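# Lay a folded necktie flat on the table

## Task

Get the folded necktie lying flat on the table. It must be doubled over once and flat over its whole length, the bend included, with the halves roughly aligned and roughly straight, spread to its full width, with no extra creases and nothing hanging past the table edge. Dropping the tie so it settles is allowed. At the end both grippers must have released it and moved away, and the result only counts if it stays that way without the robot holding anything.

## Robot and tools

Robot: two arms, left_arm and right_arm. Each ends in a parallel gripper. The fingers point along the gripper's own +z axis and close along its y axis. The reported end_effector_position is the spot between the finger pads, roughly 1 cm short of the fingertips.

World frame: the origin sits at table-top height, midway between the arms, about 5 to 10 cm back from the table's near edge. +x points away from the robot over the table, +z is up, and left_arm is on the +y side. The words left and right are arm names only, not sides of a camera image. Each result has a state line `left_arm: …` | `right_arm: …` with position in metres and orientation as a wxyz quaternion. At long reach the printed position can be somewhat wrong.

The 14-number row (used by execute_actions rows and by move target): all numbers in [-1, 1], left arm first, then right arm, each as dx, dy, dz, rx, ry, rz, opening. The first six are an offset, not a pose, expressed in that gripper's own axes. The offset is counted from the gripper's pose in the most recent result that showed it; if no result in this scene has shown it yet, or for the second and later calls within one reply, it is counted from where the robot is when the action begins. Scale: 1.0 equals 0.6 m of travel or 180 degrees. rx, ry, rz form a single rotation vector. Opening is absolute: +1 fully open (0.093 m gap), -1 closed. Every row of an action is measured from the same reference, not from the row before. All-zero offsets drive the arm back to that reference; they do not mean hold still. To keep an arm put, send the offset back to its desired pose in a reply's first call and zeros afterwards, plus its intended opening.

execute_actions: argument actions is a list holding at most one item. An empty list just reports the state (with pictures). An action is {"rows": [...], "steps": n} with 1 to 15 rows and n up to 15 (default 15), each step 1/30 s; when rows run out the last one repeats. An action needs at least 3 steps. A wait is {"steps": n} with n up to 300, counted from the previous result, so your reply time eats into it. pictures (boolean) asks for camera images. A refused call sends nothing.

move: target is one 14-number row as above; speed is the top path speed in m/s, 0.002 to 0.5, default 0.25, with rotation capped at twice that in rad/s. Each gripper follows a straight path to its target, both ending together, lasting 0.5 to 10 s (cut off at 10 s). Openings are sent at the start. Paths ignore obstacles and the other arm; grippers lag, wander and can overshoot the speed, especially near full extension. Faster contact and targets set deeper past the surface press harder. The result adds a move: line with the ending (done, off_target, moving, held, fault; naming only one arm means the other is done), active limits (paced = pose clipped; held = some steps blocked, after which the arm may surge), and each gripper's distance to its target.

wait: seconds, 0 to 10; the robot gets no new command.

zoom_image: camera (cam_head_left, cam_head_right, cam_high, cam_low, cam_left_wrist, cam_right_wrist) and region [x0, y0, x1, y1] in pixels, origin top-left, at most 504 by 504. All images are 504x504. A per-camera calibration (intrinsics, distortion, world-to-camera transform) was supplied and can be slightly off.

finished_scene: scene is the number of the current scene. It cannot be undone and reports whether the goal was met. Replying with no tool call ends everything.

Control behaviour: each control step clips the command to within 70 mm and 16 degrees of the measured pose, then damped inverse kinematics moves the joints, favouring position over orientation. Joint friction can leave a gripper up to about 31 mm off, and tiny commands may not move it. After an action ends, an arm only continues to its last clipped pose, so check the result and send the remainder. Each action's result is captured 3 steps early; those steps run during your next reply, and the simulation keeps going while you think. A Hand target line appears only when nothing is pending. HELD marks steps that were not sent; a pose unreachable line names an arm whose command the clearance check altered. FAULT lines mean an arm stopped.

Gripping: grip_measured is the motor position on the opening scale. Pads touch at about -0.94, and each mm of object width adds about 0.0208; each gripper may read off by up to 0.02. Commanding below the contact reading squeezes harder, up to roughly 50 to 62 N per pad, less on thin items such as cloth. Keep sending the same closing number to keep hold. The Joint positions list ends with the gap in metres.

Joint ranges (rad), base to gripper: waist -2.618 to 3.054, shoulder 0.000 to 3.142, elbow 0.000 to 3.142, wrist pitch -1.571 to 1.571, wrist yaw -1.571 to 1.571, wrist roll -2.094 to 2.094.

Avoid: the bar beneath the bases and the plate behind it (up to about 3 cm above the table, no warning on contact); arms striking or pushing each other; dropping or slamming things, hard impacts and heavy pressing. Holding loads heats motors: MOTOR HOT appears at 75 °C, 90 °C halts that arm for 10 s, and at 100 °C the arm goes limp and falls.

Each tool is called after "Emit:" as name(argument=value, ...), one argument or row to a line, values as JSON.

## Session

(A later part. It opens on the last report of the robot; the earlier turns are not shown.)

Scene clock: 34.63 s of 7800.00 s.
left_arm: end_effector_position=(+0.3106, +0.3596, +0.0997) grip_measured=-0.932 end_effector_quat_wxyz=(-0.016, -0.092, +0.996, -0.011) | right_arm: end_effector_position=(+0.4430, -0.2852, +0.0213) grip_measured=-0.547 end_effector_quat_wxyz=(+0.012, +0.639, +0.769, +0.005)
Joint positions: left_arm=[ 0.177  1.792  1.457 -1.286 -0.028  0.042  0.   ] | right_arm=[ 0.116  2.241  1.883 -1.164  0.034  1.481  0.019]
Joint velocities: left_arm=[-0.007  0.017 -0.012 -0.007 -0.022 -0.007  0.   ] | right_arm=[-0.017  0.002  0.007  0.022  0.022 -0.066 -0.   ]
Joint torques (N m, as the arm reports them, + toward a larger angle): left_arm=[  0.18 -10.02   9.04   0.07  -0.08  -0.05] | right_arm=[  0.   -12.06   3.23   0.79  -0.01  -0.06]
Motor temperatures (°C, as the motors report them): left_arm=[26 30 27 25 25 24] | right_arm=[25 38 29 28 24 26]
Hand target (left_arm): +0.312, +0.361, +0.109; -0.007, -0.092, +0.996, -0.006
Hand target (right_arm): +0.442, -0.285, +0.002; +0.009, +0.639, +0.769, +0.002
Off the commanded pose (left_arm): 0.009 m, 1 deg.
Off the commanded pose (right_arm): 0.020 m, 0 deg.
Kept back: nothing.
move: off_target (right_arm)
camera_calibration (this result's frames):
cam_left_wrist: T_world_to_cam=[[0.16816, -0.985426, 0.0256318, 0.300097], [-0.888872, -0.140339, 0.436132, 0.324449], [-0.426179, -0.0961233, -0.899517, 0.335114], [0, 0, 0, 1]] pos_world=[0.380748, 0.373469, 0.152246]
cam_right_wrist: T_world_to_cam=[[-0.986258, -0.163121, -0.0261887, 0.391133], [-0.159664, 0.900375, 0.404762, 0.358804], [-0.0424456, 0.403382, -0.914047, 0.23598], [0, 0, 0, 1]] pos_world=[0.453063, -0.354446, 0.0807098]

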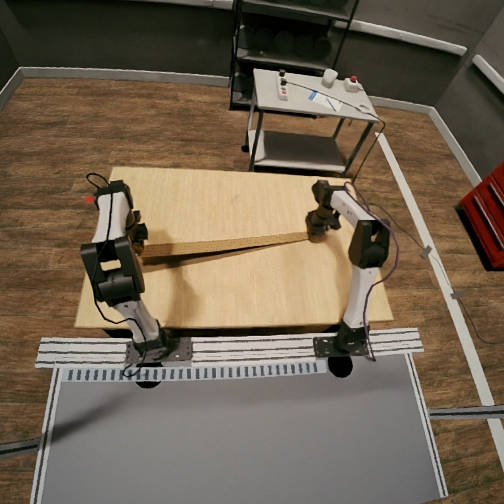

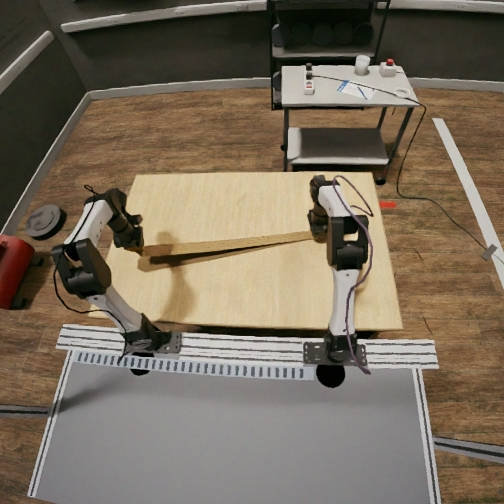

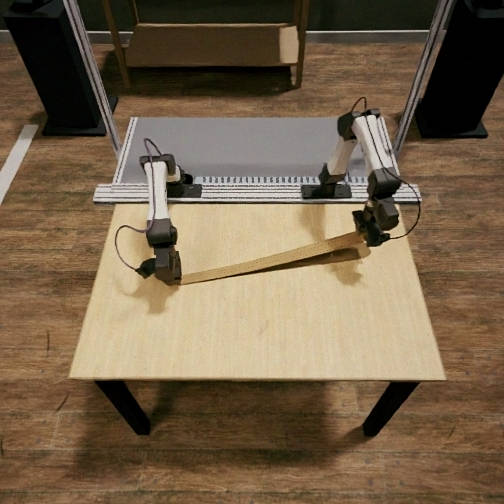

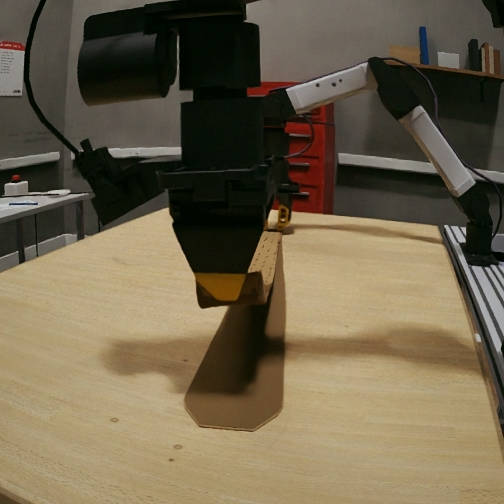

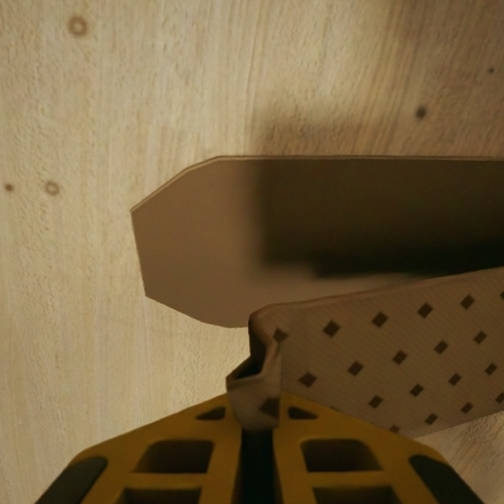

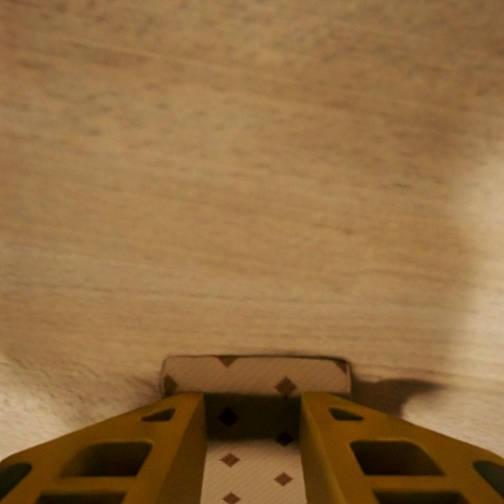

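Emit:
move(
  target=[-0.0043, 0.0247, 0.128, -0.007, -0.008, 0, -0.94, 0.0, 0.0, 0.033, 0, 0, 0, -0.55],
  speed=0.05,
)

Scene clock: 37.30 s of 7800.00 s.
left_arm: end_effector_position=(+0.3085, +0.3651, +0.0291) grip_measured=-0.932 end_effector_quat_wxyz=(-0.004, -0.091, +0.996, -0.008) | right_arm: end_effector_position=(+0.4432, -0.2852, +0.0215) grip_measured=-0.547 end_effector_quat_wxyz=(+0.013, +0.639, +0.769, +0.007)
Joint positions: left_arm=[ 0.205  1.824  1.211 -0.981 -0.031  0.072  0.   ] | right_arm=[ 0.116  2.238  1.879 -1.159  0.034  1.481  0.019]
Joint velocities: left_arm=[-0.002  0.012 -0.002  0.007 -0.007  0.007 -0.002] | right_arm=[-0.012 -0.017  0.002 -0.051  0.037  0.037 -0.   ]
Joint torques (N m, as the arm reports them, + toward a larger angle): left_arm=[ 1.02 -7.89  5.9   0.43 -0.2   0.04] | right_arm=[ -0.01 -12.34   2.8    0.84  -0.01  -0.06]
Motor temperatures (°C, as the motors report them): left_arm=[26 30 27 25 25 24] | right_arm=[25 39 29 28 24 26]
Hand target (left_arm): +0.308, +0.371, +0.023; -0.005, -0.092, +0.996, +0.001
Hand target (right_arm): +0.443, -0.285, +0.002; +0.011, +0.639, +0.769, +0.005
Off the commanded pose (left_arm): 0.010 m, 1 deg.
Off the commanded pose (right_arm): 0.020 m, 0 deg.
Kept back: nothing.
move: off_target (right_arm)
camera_calibration (this result's frames):
cam_left_wrist: T_world_to_cam=[[0.166056, -0.985859, 0.0225393, 0.308575], [-0.89949, -0.142061, 0.413203, 0.358796], [-0.404158, -0.0888885, -0.91036, 0.262147], [0, 0, 0, 1]] pos_world=[0.377441, 0.378484, 0.0834381]
cam_right_wrist: T_world_to_cam=[[-0.986167, -0.163017, -0.0299917, 0.391457], [-0.161115, 0.900244, 0.404479, 0.359373], [-0.0389373, 0.403716, -0.914055, 0.234668], [0, 0, 0, 1]] pos_world=[0.45308, -0.354449, 0.080881]

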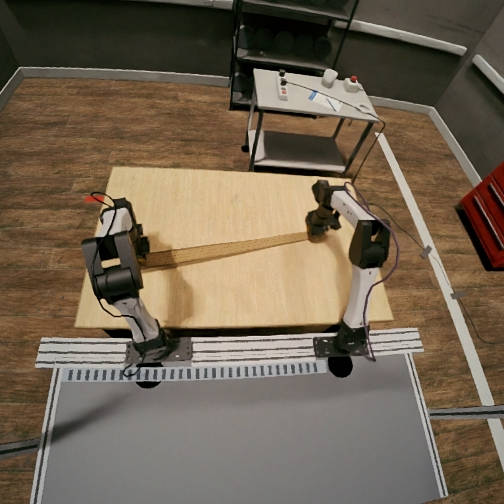

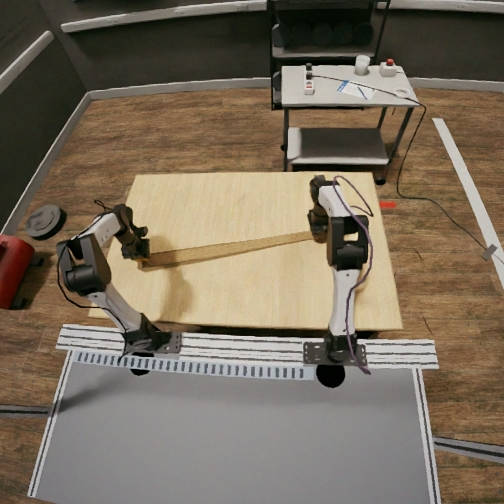

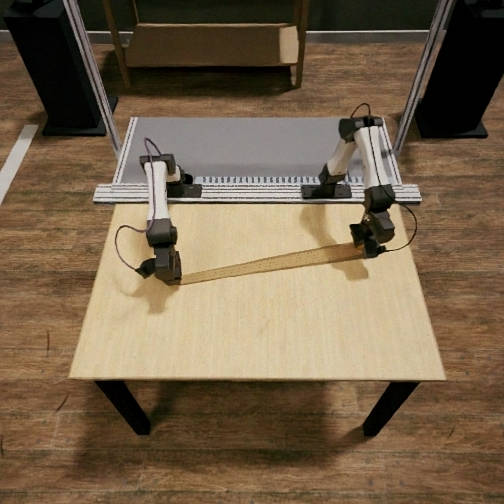

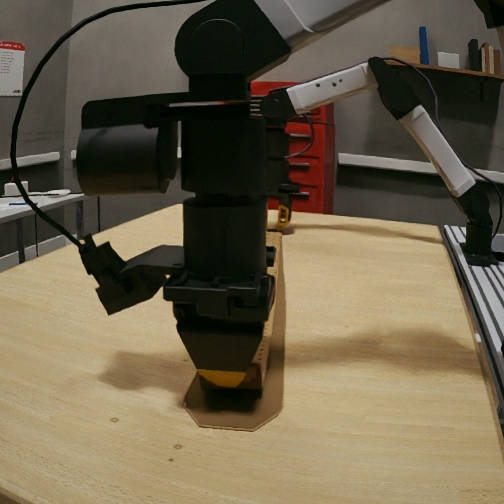

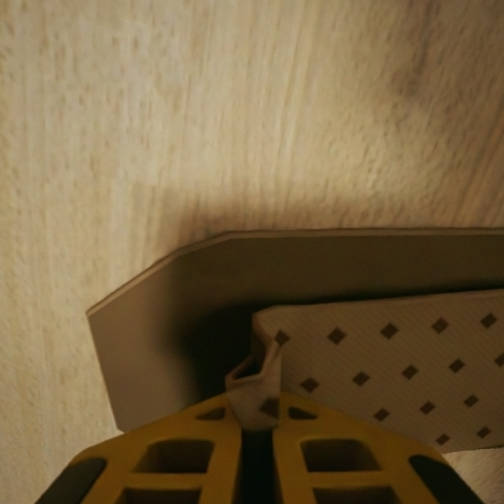

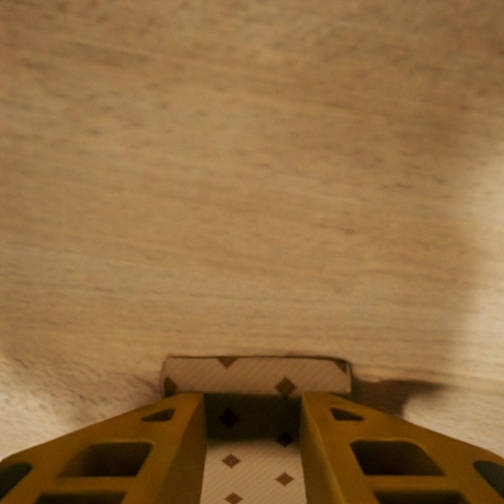

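Emit:
zoom_image(
  camera="cam_high",
  region=[150, 220, 390, 310],
)

Emit:
zoom_image(
  camera="cam_head_left",
  region=[130, 210, 340, 290],
)

Region (150, 220, 390, 310) of cam_high's 504x504 image, scaled by 2.100, with more detail than that image has; it fills the top 189 rows of this view, and the rest is white.

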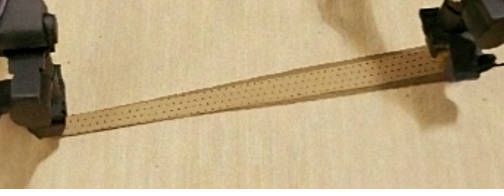

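Region (130, 210, 340, 290) of cam_head_left's 504x504 image, scaled by 2.400, with more detail than that image has; it fills the top 192 rows of this view, and the rest is white.

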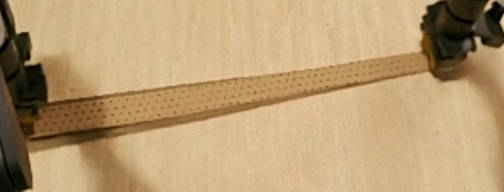

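Emit:
execute_actions(
  actions=[
    {"rows": [[0,0.003,0.012,0,0,0,-0.94,0,0,0.033,0,0,0,-0.55],[0,0.003,0.014,0,0,0,-0.94,0,0,0.033,0,0,0,-0.55],[0,0.003,0.016,0,0,0,-0.94,0,0,0.033,0,0,0,-0.55],[0,0.003,0.018,0,0,0,-0.94,0,0,0.033,0,0,0,-0.55],[0,0.003,0.020,0,0,0,-0.94,0,0,0.033,0,0,0,-0.55],[0,0.003,0.022,0,0,0,-0.94,0,0,0.033,0,0,0,-0.55],[0,0.003,0.022,0,0,0,-0.94,0,0,0.033,0,0,0,-0.55],[0,0.003,0.022,0,0,0,-0.94,0,0,0.033,0,0,0,-0.55],[0,0.003,0.022,0,0,0,-0.94,0,0,0.033,0,0,0,-0.55],[0,0.003,0.022,0,0,0,-0.94,0,0,0.033,0,0,0,-0.55]], "steps": 15},
  ],
  pictures=false,
)

Scene clock: 38.00 s of 7800.00 s.
left_arm: end_effector_position=(+0.3077, +0.3640, +0.0244) grip_measured=-0.932 end_effector_quat_wxyz=(-0.002, -0.091, +0.996, -0.010) | right_arm: end_effector_position=(+0.4431, -0.2852, +0.0214) grip_measured=-0.547 end_effector_quat_wxyz=(+0.015, +0.639, +0.769, +0.009)
Joint positions: left_arm=[ 0.205  1.824  1.191 -0.958 -0.027  0.072  0.   ] | right_arm=[ 0.116  2.232  1.868 -1.149  0.034  1.481  0.019]
Joint velocities: left_arm=[-0.017 -0.007 -0.007  0.022 -0.022  0.007 -0.002] | right_arm=[ 0.002 -0.012 -0.002  0.007  0.037 -0.022 -0.   ]
Joint torques (N m, as the arm reports them, + toward a larger angle): left_arm=[ 0.76 -7.25  5.81  0.42 -0.03  0.02] | right_arm=[  0.01 -11.98   3.22   0.81  -0.01  -0.06]
Motor temperatures (°C, as the motors report them): left_arm=[26 30 27 25 25 24] | right_arm=[25 39 29 28 24 26]
Steps of this call (steps 1 to 9: nothing new was sent; steps 10 to 21: the first 12 steps of this action). Readings (end_effector_position):
10: left_arm (+0.3089, +0.3650, +0.0291) | right_arm (+0.4430, -0.2852, +0.0214)
11: left_arm (+0.3090, +0.3649, +0.0290) | right_arm (+0.4431, -0.2852, +0.0214)
13: left_arm (+0.3090, +0.3646, +0.0278) | right_arm (+0.4431, -0.2852, +0.0214)
17: left_arm (+0.3070, +0.3638, +0.0248) | right_arm (+0.4431, -0.2852, +0.0214)
21: the state above

Emit:
execute_actions(
  actions=[
    {"rows": [[0,0,0,0,0,0,-0.88,0,0,0.033,0,0,0,-0.55],[0,0,0,0,0,0,-0.82,0,0,0.033,0,0,0,-0.55],[0,0,0,0,0,0,-0.76,0,0,0.033,0,0,0,-0.55],[0,0,0,0,0,0,-0.7,0,0,0.033,0,0,0,-0.55],[0,0,0,0,0,0,-0.6,0,0,0.033,0,0,0,-0.55],[0,0,0,0,0,0,-0.5,0,0,0.033,0,0,0,-0.55],[0,0,0,0,0,0,-0.4,0,0,0.033,0,0,0,-0.55],[0,0,0,0,0,0,-0.25,0,0,0.033,0,0,0,-0.55],[0,0,0,0,0,0,-0.1,0,0,0.033,0,0,0,-0.55],[0,0,0,0,0,0,0.1,0,0,0.033,0,0,0,-0.55],[0,0,0,0,0,0,0.3,0,0,0.033,0,0,0,-0.55],[0,0,0,0,0,0,0.5,0,0,0.033,0,0,0,-0.55],[0,0,0,0,0,0,0.7,0,0,0.033,0,0,0,-0.55],[0,0,0,0,0,0,0.9,0,0,0.033,0,0,0,-0.55],[0,0,0,0,0,0,1,0,0,0.033,0,0,0,-0.55]], "steps": 15},
  ],
  pictures=false,
)

Emit:
execute_actions(
  actions=[
    {"steps": 15},
  ],
  pictures=true,
)

Scene clock: 39.33 s of 7800.00 s.
left_arm: end_effector_position=(+0.3087, +0.3641, +0.0244) grip_measured=+0.396 end_effector_quat_wxyz=(+0.000, -0.092, +0.996, -0.010) | right_arm: end_effector_position=(+0.4431, -0.2852, +0.0214) grip_measured=-0.547 end_effector_quat_wxyz=(+0.017, +0.639, +0.769, +0.011)
Joint positions: left_arm=[ 0.205  1.824  1.191 -0.954 -0.026  0.072  0.064] | right_arm=[ 0.116  2.226  1.858 -1.139  0.034  1.481  0.019]
Joint velocities: left_arm=[ 0.007 -0.012  0.002 -0.007 -0.022 -0.037  0.211] | right_arm=[-0.017 -0.002  0.007  0.037  0.007 -0.051 -0.   ]
Joint torques (N m, as the arm reports them, + toward a larger angle): left_arm=[ 0.32 -8.83  6.98  0.19 -0.01 -0.04] | right_arm=[ -0.01 -11.93   3.21   0.83  -0.01  -0.06]
Motor temperatures (°C, as the motors report them): left_arm=[26 30 27 25 25 24] | right_arm=[25 39 28 28 24 26]
Off your previous action's commanded pose (left_arm): 0.009 m, 0 deg at its last step (step 3 of this call).
Off your previous action's commanded pose (right_arm): 0.020 m, 0 deg at its last step (step 3 of this call).
Steps of this call (steps 1 to 3: the last 3 steps of your previous action; steps 4 to 28: nothing new was sent; steps 29 to 40: the first 12 steps of this action). Readings (end_effector_position):
29: left_arm (+0.3087, +0.3641, +0.0244) | right_arm (+0.4431, -0.2852, +0.0213)
30: left_arm (+0.3087, +0.3641, +0.0244) | right_arm (+0.4429, -0.2852, +0.0214)
32: left_arm (+0.3087, +0.3641, +0.0244) | right_arm (+0.4431, -0.2852, +0.0214)
36: left_arm (+0.3087, +0.3641, +0.0244) | right_arm (+0.4431, -0.2852, +0.0214)
40: the state above

Scene clock: 39.83 s of 7800.00 s.
left_arm: end_effector_position=(+0.3087, +0.3641, +0.0244) grip_measured=+0.985 end_effector_quat_wxyz=(+0.000, -0.092, +0.996, -0.010) | right_arm: end_effector_position=(+0.4431, -0.2852, +0.0214) grip_measured=-0.547 end_effector_quat_wxyz=(+0.017, +0.639, +0.769, +0.011)
Joint positions: left_arm=[ 0.205  1.824  1.191 -0.954 -0.026  0.072  0.092] | right_arm=[ 0.116  2.226  1.858 -1.139  0.034  1.481  0.019]
Joint velocities: left_arm=[ 0.012  0.002 -0.007  0.022  0.022 -0.051 -0.   ] | right_arm=[-0.002  0.002  0.017 -0.022  0.051 -0.051 -0.001]
Joint torques (N m, as the arm reports them, + toward a larger angle): left_arm=[ 0.3  -8.82  7.    0.19 -0.01 -0.04] | right_arm=[ -0.01 -11.93   3.24   0.83  -0.01  -0.06]
Motor temperatures (°C, as the motors report them): left_arm=[26 30 27 25 25 24] | right_arm=[25 39 28 28 24 26]
Hand target (left_arm): +0.308, +0.364, +0.024; -0.002, -0.091, +0.996, -0.010
Hand target (right_arm): +0.443, -0.285, +0.002; +0.015, +0.639, +0.769, +0.008
Off the commanded pose (left_arm): 0.001 m, 0 deg.
Off the commanded pose (right_arm): 0.020 m, 0 deg.
Kept back: nothing.
Steps of this call (steps 1 to 3: the last 3 steps of your previous action; steps 4 to 15: nothing new was sent). Readings (end_effector_position):
1: left_arm (+0.3087, +0.3641, +0.0244) | right_arm (+0.4431, -0.2852, +0.0214)
2: left_arm (+0.3087, +0.3641, +0.0244) | right_arm (+0.4431, -0.2852, +0.0214)
4: left_arm (+0.3087, +0.3641, +0.0244) | right_arm (+0.4431, -0.2852, +0.0214)
8: left_arm (+0.3087, +0.3641, +0.0244) | right_arm (+0.4431, -0.2852, +0.0214)
15: the state above
camera_calibration (this result's frames):
cam_left_wrist: T_world_to_cam=[[0.166213, -0.985735, 0.0264588, 0.307499], [-0.902782, -0.141322, 0.406217, 0.361687], [-0.396683, -0.0914051, -0.913393, 0.256489], [0, 0, 0, 1]] pos_world=[0.377159, 0.377671, 0.0792156]
cam_right_wrist: T_world_to_cam=[[-0.985835, -0.162721, -0.0406378, 0.391463], [-0.165172, 0.899878, 0.403656, 0.36112], [-0.0291141, 0.404651, -0.914008, 0.230466], [0, 0, 0, 1]] pos_world=[0.452274, -0.354523, 0.0807882]

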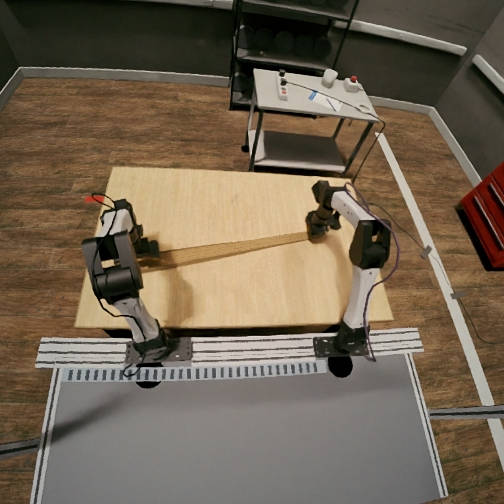

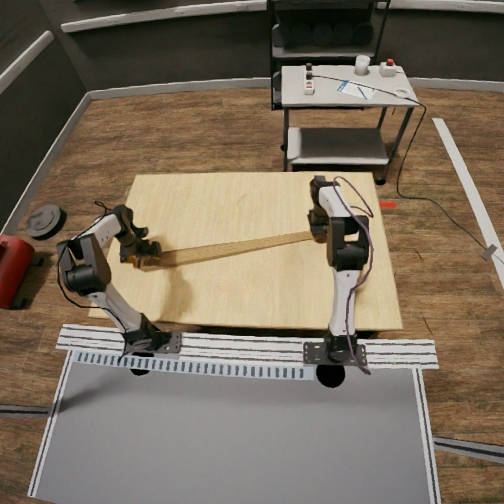

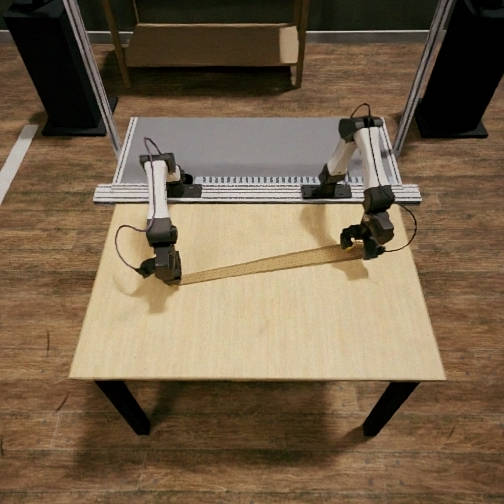

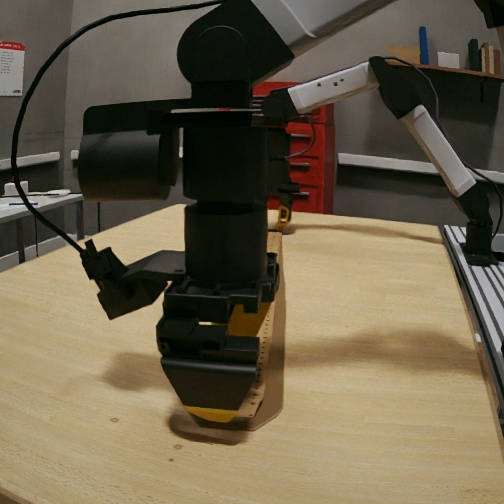

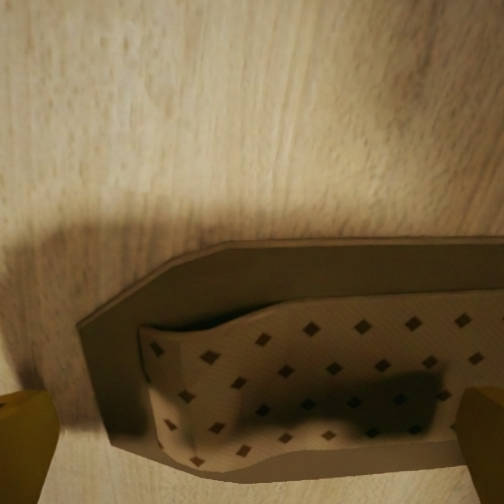

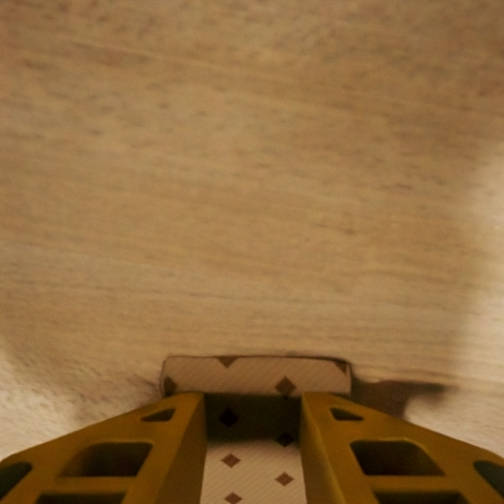

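Emit:
move(
  target=[0, 0.03, -0.085, -0.004, 0.0, -0.5, 1, -0.022, 0.0, -0.04, -0.012, 0.0, 0, -0.55],
  speed=0.4,
)

Scene clock: 42.77 s of 7800.00 s.
left_arm: end_effector_position=(+0.3042, +0.3801, +0.0664) grip_measured=+0.985 end_effector_quat_wxyz=(+0.016, +0.764, -0.646, -0.000) | right_arm: end_effector_position=(+0.4453, -0.2962, +0.0352) grip_measured=-0.547 end_effector_quat_wxyz=(+0.028, +0.639, +0.768, +0.020)
Joint positions: left_arm=[ 0.249  1.798  1.335 -1.147 -0.03  -1.439  0.092] | right_arm=[ 0.092  2.193  1.858 -1.143  0.034  1.457  0.019]
Joint velocities: left_arm=[ 0.002  0.002  0.017  0.051 -0.037 -0.007  0.   ] | right_arm=[ 0.002 -0.007  0.012  0.022 -0.022  0.007 -0.   ]
Joint torques (N m, as the arm reports them, + toward a larger angle): left_arm=[ 0.64 -9.85  8.87 -0.03 -0.13 -0.16] | right_arm=[ -0.44 -15.53   6.96   0.26  -0.07  -0.12]
Motor temperatures (°C, as the motors report them): left_arm=[26 31 27 25 25 24] | right_arm=[25 40 29 28 24 26]
Hand target (left_arm): +0.305, +0.384, +0.075; +0.007, +0.769, -0.640, +0.002
Hand target (right_arm): +0.444, -0.298, +0.045; +0.029, +0.639, +0.768, +0.025
Off the commanded pose (left_arm): 0.009 m, 1 deg.
Off the commanded pose (right_arm): 0.011 m, 1 deg.
Kept back: nothing.
move: off_target (right_arm)
camera_calibration (this result's frames):
cam_left_wrist: T_world_to_cam=[[0.988538, 0.1499, -0.0179586, -0.356017], [0.143296, -0.894173, 0.42417, 0.30954], [0.0475249, -0.421881, -0.905405, 0.284515], [0, 0, 0, 1]] pos_world=[0.294059, 0.450181, 0.11991]
cam_right_wrist: T_world_to_cam=[[-0.984423, -0.161581, -0.0692973, 0.39313], [-0.1758, 0.899714, 0.39951, 0.370682], [-0.00220542, 0.40547, -0.914106, 0.235887], [0, 0, 0, 1]] pos_world=[0.452692, -0.365631, 0.0947769]

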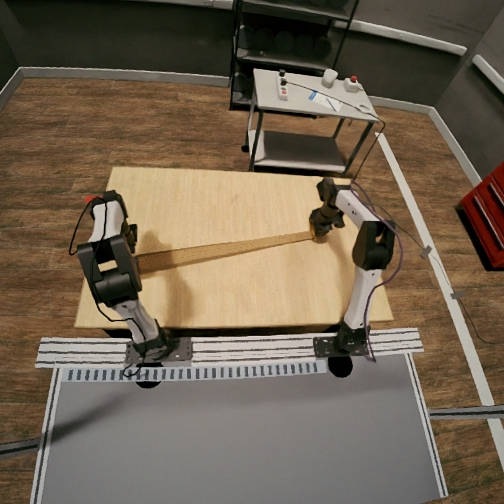

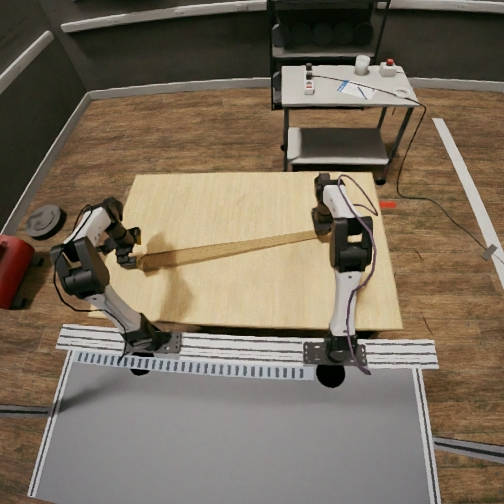

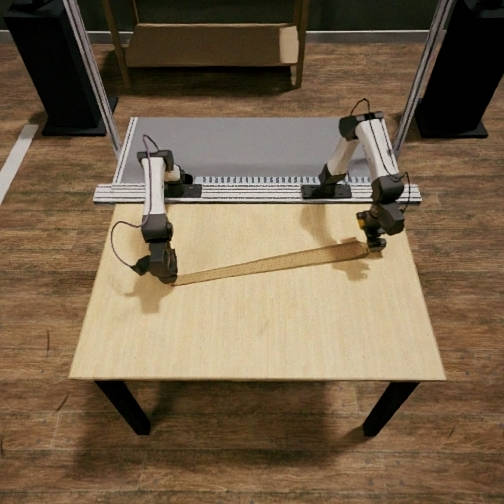

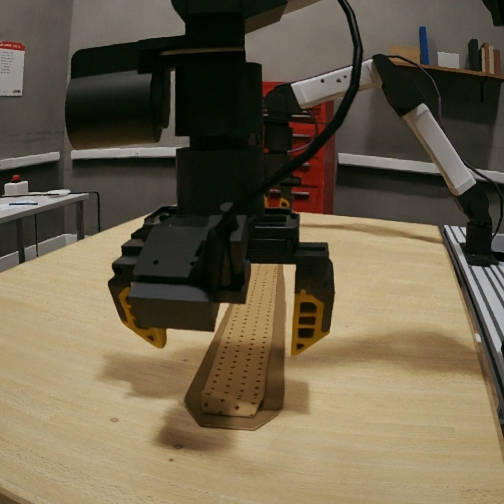

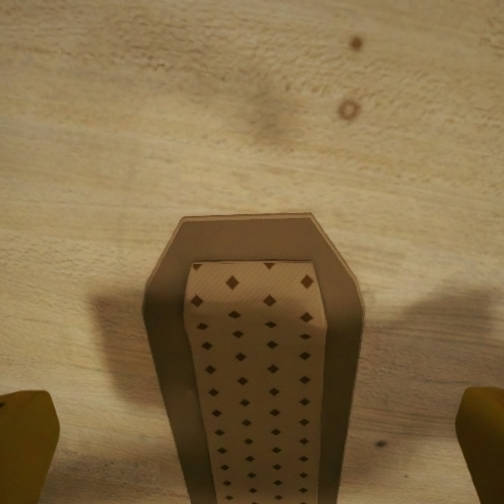

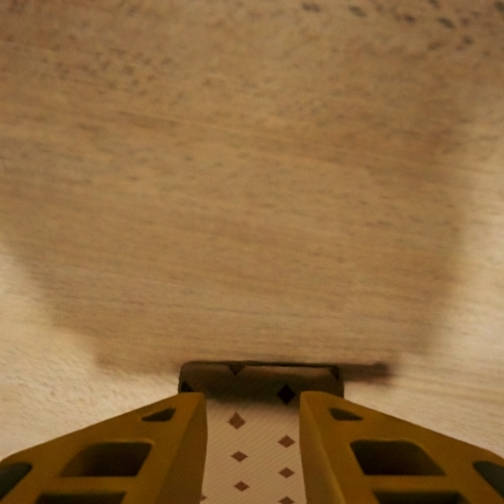

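Emit:
move(
  target=[0, 0.0, 0.112, 0.008, -0.007, 0, -0.48, 0, -0.003, 0.057, 0.018, 0.0, 0, -0.55],
  speed=0.045,
)

Scene clock: 44.87 s of 7800.00 s.
left_arm: end_effector_position=(+0.3003, +0.3781, +0.0138) grip_measured=-0.478 end_effector_quat_wxyz=(+0.005, +0.765, -0.644, +0.001) | right_arm: end_effector_position=(+0.4431, -0.2960, +0.0203) grip_measured=-0.547 end_effector_quat_wxyz=(+0.016, +0.639, +0.769, +0.008)
Joint positions: left_arm=[ 0.249  1.828  1.152 -0.914 -0.04  -1.442  0.022] | right_arm=[ 0.092  2.228  1.858 -1.141  0.034  1.457  0.019]
Joint velocities: left_arm=[ 0.007 -0.002 -0.002 -0.007  0.022 -0.037 -0.   ] | right_arm=[-0.002 -0.012 -0.037  0.066 -0.022 -0.051 -0.001]
Joint torques (N m, as the arm reports them, + toward a larger angle): left_arm=[-0.14 -6.74  3.99  0.76 -0.16 -0.08] | right_arm=[ 0.09 -9.72  6.36  0.55  0.05 -0.04]
Motor temperatures (°C, as the motors report them): left_arm=[26 31 27 25 25 24] | right_arm=[25 40 29 28 24 26]
Hand target (left_arm): +0.302, +0.377, +0.000; -0.000, +0.764, -0.645, -0.001
Hand target (right_arm): +0.445, -0.296, +0.001; +0.010, +0.640, +0.769, -0.001
Off the commanded pose (left_arm): 0.015 m, 1 deg.
Off the commanded pose (right_arm): 0.020 m, 1 deg.
Kept back: nothing.
move: off_target (left_arm, right_arm)
camera_calibration (this result's frames):
cam_left_wrist: T_world_to_cam=[[0.988161, 0.153421, 0.000154587, -0.354263], [0.139687, -0.900117, 0.412647, 0.334102], [0.063448, -0.40774, -0.910891, 0.22613], [0, 0, 0, 1]] pos_world=[0.289052, 0.447285, 0.0681679]
cam_right_wrist: T_world_to_cam=[[-0.986065, -0.162516, -0.035549, 0.389772], [-0.162951, 0.900535, 0.403092, 0.370545], [-0.0334955, 0.403267, -0.914469, 0.235396], [0, 0, 0, 1]] pos_world=[0.452606, -0.365273, 0.0797543]

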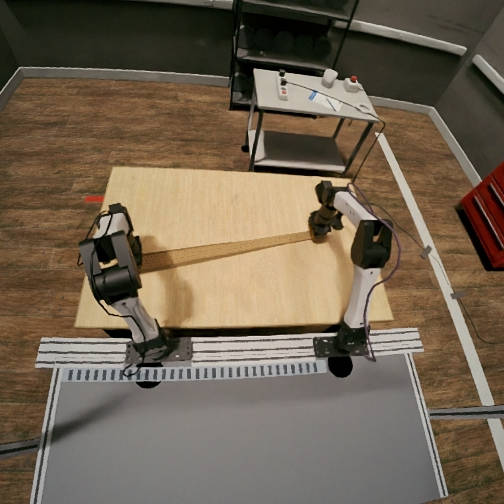

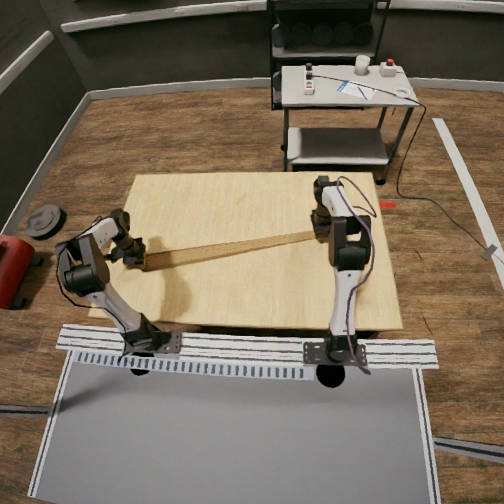

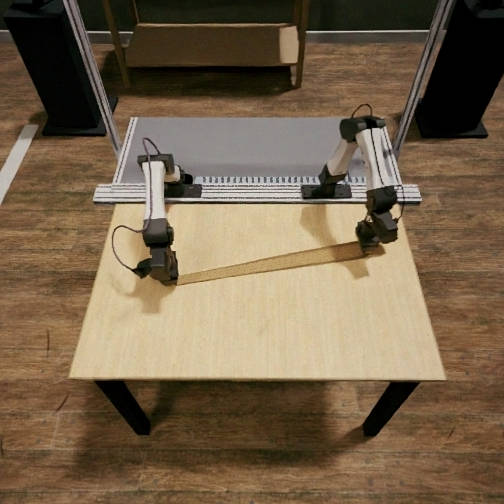

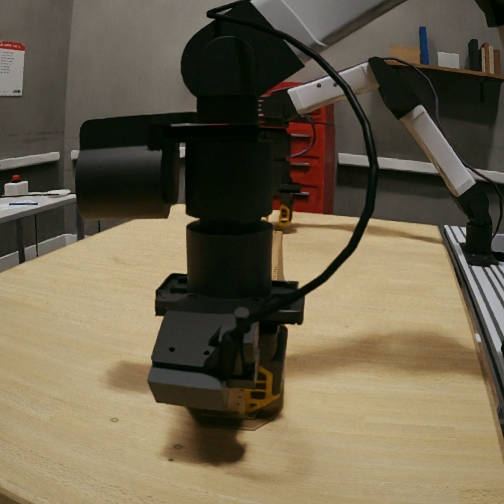

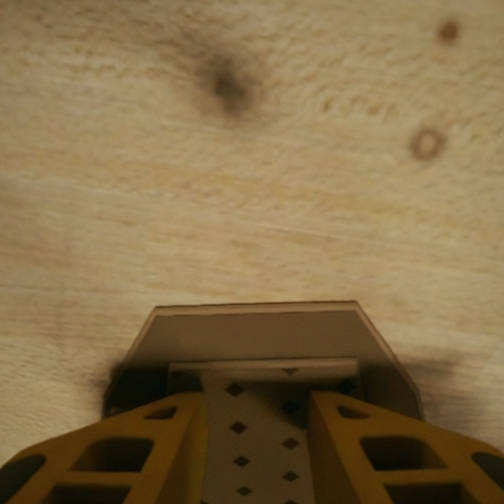

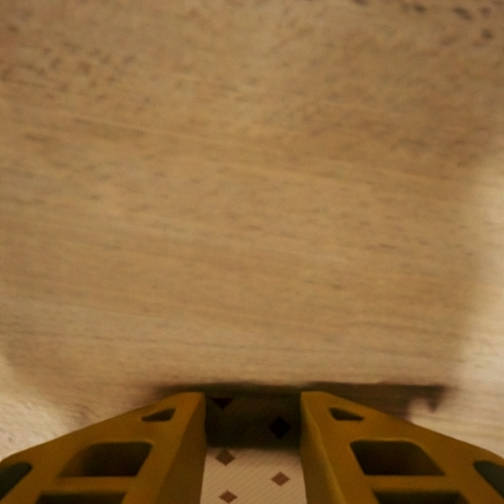

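Emit:
wait(
  seconds=0.8,
)

Emit:
move(
  target=[0, 0.0, -0.13, 0, 0, 0, -0.48, 0, 0, -0.11, 0.008, 0.0, 0, -0.55],
  speed=0.1,
)

Scene clock: 45.77 s of 7800.00 s.
left_arm: end_effector_position=(+0.3003, +0.3781, +0.0138) grip_measured=-0.478 end_effector_quat_wxyz=(+0.005, +0.765, -0.644, +0.001) | right_arm: end_effector_position=(+0.4431, -0.2960, +0.0203) grip_measured=-0.547 end_effector_quat_wxyz=(+0.016, +0.639, +0.769, +0.008)
Joint positions: left_arm=[ 0.249  1.828  1.152 -0.914 -0.04  -1.442  0.022] | right_arm=[ 0.092  2.228  1.858 -1.141  0.034  1.457  0.019]
Joint velocities: left_arm=[-0.002 -0.017  0.002 -0.081  0.022 -0.022  0.001] | right_arm=[ 0.007 -0.002 -0.027 -0.007  0.051 -0.081 -0.   ]
Joint torques (N m, as the arm reports them, + toward a larger angle): left_arm=[-0.15 -6.73  3.94  0.76 -0.16 -0.08] | right_arm=[ 0.09 -9.71  6.38  0.55  0.05 -0.04]
Motor temperatures (°C, as the motors report them): left_arm=[26 31 27 25 25 24] | right_arm=[25 40 29 28 24 26]
Hand target (left_arm): +0.302, +0.377, +0.000; -0.000, +0.764, -0.645, -0.001
Hand target (right_arm): +0.445, -0.296, +0.001; +0.010, +0.640, +0.769, -0.001
Off the commanded pose (left_arm): 0.015 m, 1 deg.
Off the commanded pose (right_arm): 0.020 m, 1 deg.
Kept back: nothing.
Steps of this call (steps 1 to 27: nothing new was sent). Readings (end_effector_position):
1: left_arm (+0.3003, +0.3781, +0.0138) | right_arm (+0.4431, -0.2960, +0.0203)
2: left_arm (+0.3003, +0.3781, +0.0138) | right_arm (+0.4431, -0.2960, +0.0203)
4: left_arm (+0.3003, +0.3781, +0.0138) | right_arm (+0.4431, -0.2960, +0.0203)
8: left_arm (+0.3003, +0.3781, +0.0138) | right_arm (+0.4431, -0.2960, +0.0203)
27: the state above
camera_calibration (this result's frames):
cam_left_wrist: T_world_to_cam=[[0.988161, 0.153421, 0.000154587, -0.354263], [0.139687, -0.900117, 0.412647, 0.334102], [0.063448, -0.40774, -0.910891, 0.22613], [0, 0, 0, 1]] pos_world=[0.289052, 0.447285, 0.0681679]
cam_right_wrist: T_world_to_cam=[[-0.986065, -0.162516, -0.035549, 0.389772], [-0.162951, 0.900535, 0.403092, 0.370545], [-0.0334955, 0.403267, -0.914469, 0.235396], [0, 0, 0, 1]] pos_world=[0.452606, -0.365273, 0.0797543]

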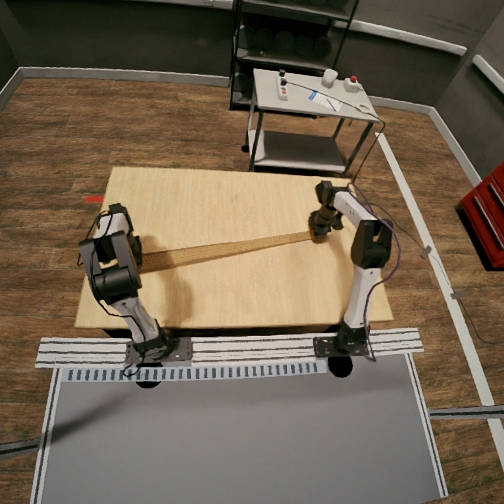

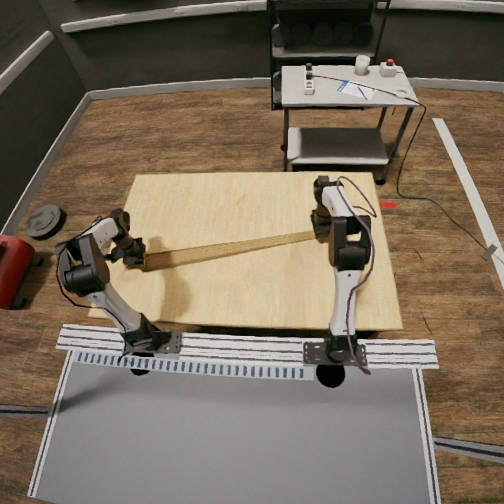

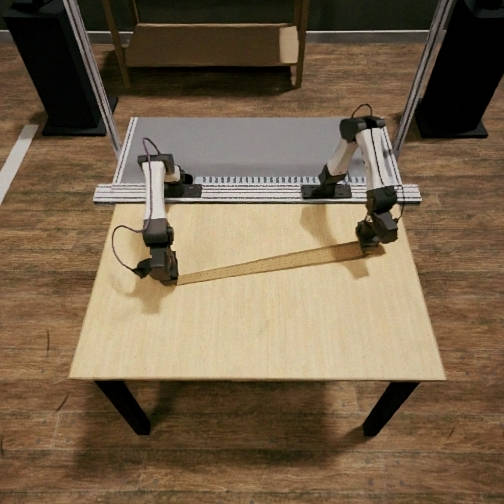

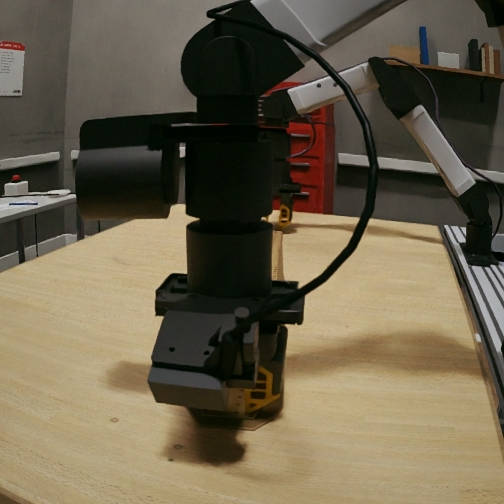

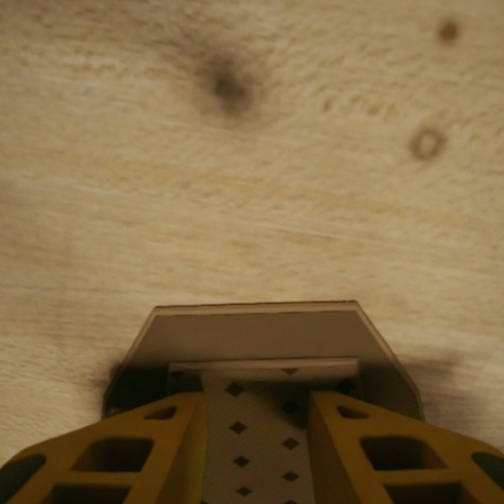

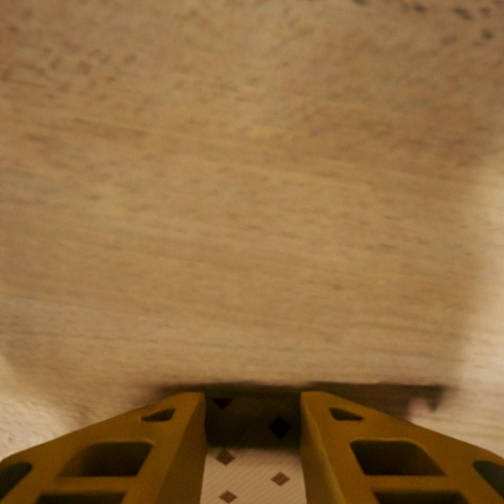

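Scene clock: 47.13 s of 7800.00 s.
left_arm: end_effector_position=(+0.2995, +0.3813, +0.0846) grip_measured=-0.478 end_effector_quat_wxyz=(+0.010, +0.765, -0.645, -0.002) | right_arm: end_effector_position=(+0.4420, -0.2977, +0.0870) grip_measured=-0.547 end_effector_quat_wxyz=(+0.012, +0.639, +0.769, +0.005)
Joint positions: left_arm=[ 0.249  1.762  1.365 -1.204 -0.04  -1.442  0.022] | right_arm=[ 0.092  2.225  2.119 -1.414  0.034  1.457  0.019]
Joint velocities: left_arm=[-0.002  0.007 -0.012 -0.051 -0.037 -0.037  0.   ] | right_arm=[-0.002 -0.017 -0.007 -0.066 -0.066 -0.081  0.001]
Joint torques (N m, as the arm reports them, + toward a larger angle): left_arm=[-0.1  -9.35  8.69  0.   -0.08 -0.11] | right_arm=[  0.44 -12.75   7.51   0.18   0.02  -0.01]
Motor temperatures (°C, as the motors report them): left_arm=[26 31 28 25 25 24] | right_arm=[25 40 29 28 24 26]
Hand target (left_arm): +0.301, +0.380, +0.092; +0.005, +0.765, -0.644, +0.001
Hand target (right_arm): +0.441, -0.296, +0.086; +0.008, +0.639, +0.769, -0.001
Off the commanded pose (left_arm): 0.008 m, 1 deg.
Off the commanded pose (right_arm): 0.003 m, 1 deg.
Kept back: nothing.
move: done
camera_calibration (this result's frames):
cam_left_wrist: T_world_to_cam=[[0.988184, 0.152894, -0.0107786, -0.352799], [0.143587, -0.898841, 0.414086, 0.30611], [0.0536231, -0.410741, -0.910174, 0.295997], [0, 0, 0, 1]] pos_world=[0.288804, 0.450663, 0.13885]
cam_right_wrist: T_world_to_cam=[[-0.986304, -0.162744, -0.0268197, 0.390072], [-0.159612, 0.900751, 0.403946, 0.34352], [-0.0415819, 0.402694, -0.91439, 0.300439], [0, 0, 0, 1]] pos_world=[0.452052, -0.366929, 0.146416]

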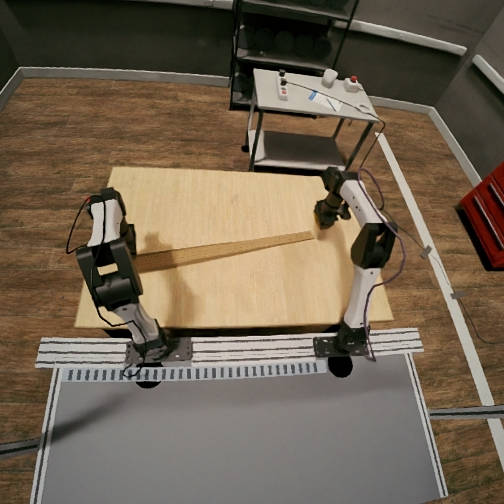

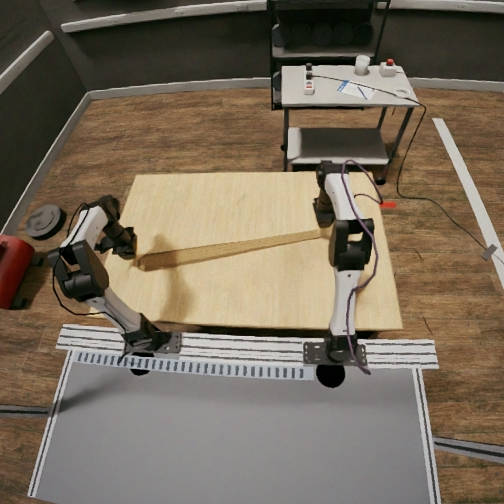

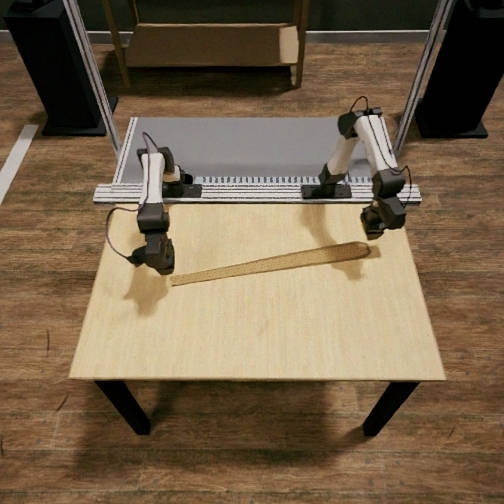

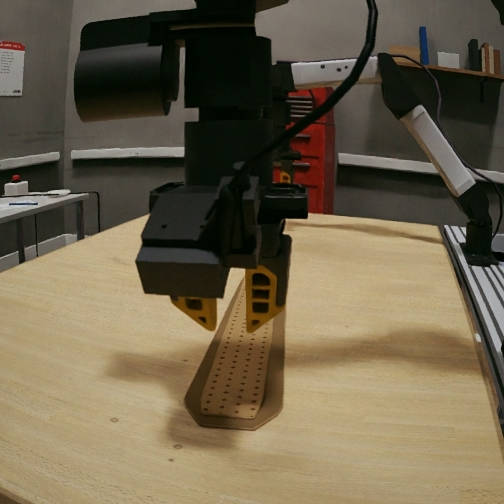

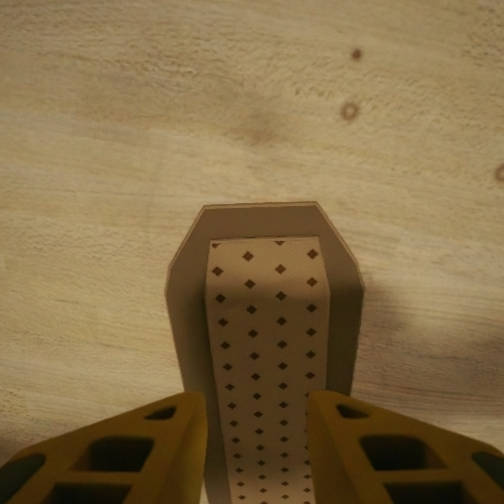

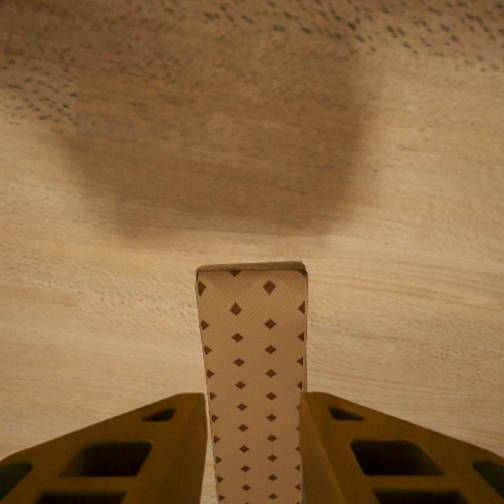

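Emit:
zoom_image(
  camera="cam_high",
  region=[160, 255, 260, 300],
)

Emit:
zoom_image(
  camera="cam_high",
  region=[280, 230, 380, 280],
)

Emit:
zoom_image(
  camera="cam_head_left",
  region=[250, 215, 330, 260],
)

Emit:
zoom_image(
  camera="cam_low",
  region=[170, 330, 300, 440],
)

Region (160, 255, 260, 300) of cam_high's 504x504 image, scaled by 5.040, with more detail than that image has; it fills the top 227 rows of this view, and the rest is white.

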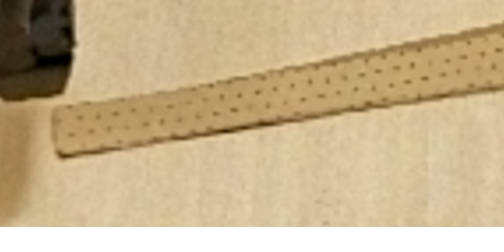

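Region (280, 230, 380, 280) of cam_high's 504x504 image, scaled by 5.040, with more detail than that image has.

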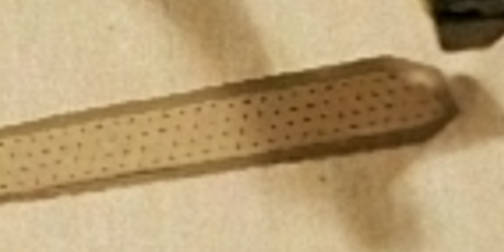

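Region (250, 215, 330, 260) of cam_head_left's 504x504 image, scaled by 6.300, with more detail than that image has; it fills the top 284 rows of this view, and the rest is white.

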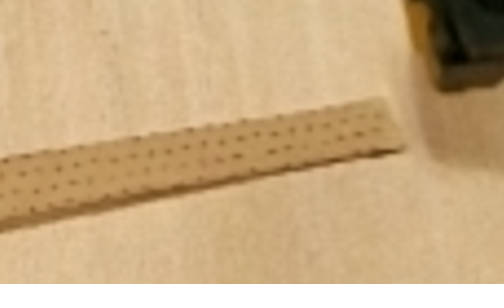

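Region (170, 330, 300, 440) of cam_low's 504x504 image, scaled by 3.877, with more detail than that image has; it fills the top 426 rows of this view, and the rest is white.

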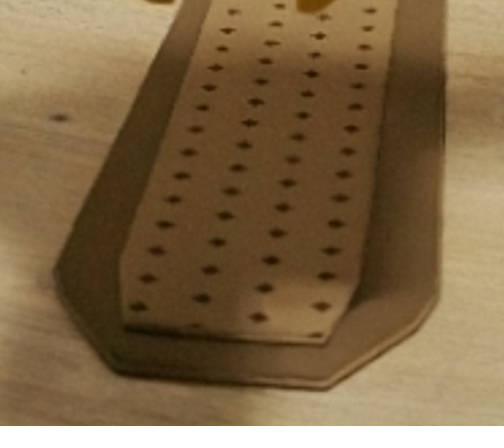

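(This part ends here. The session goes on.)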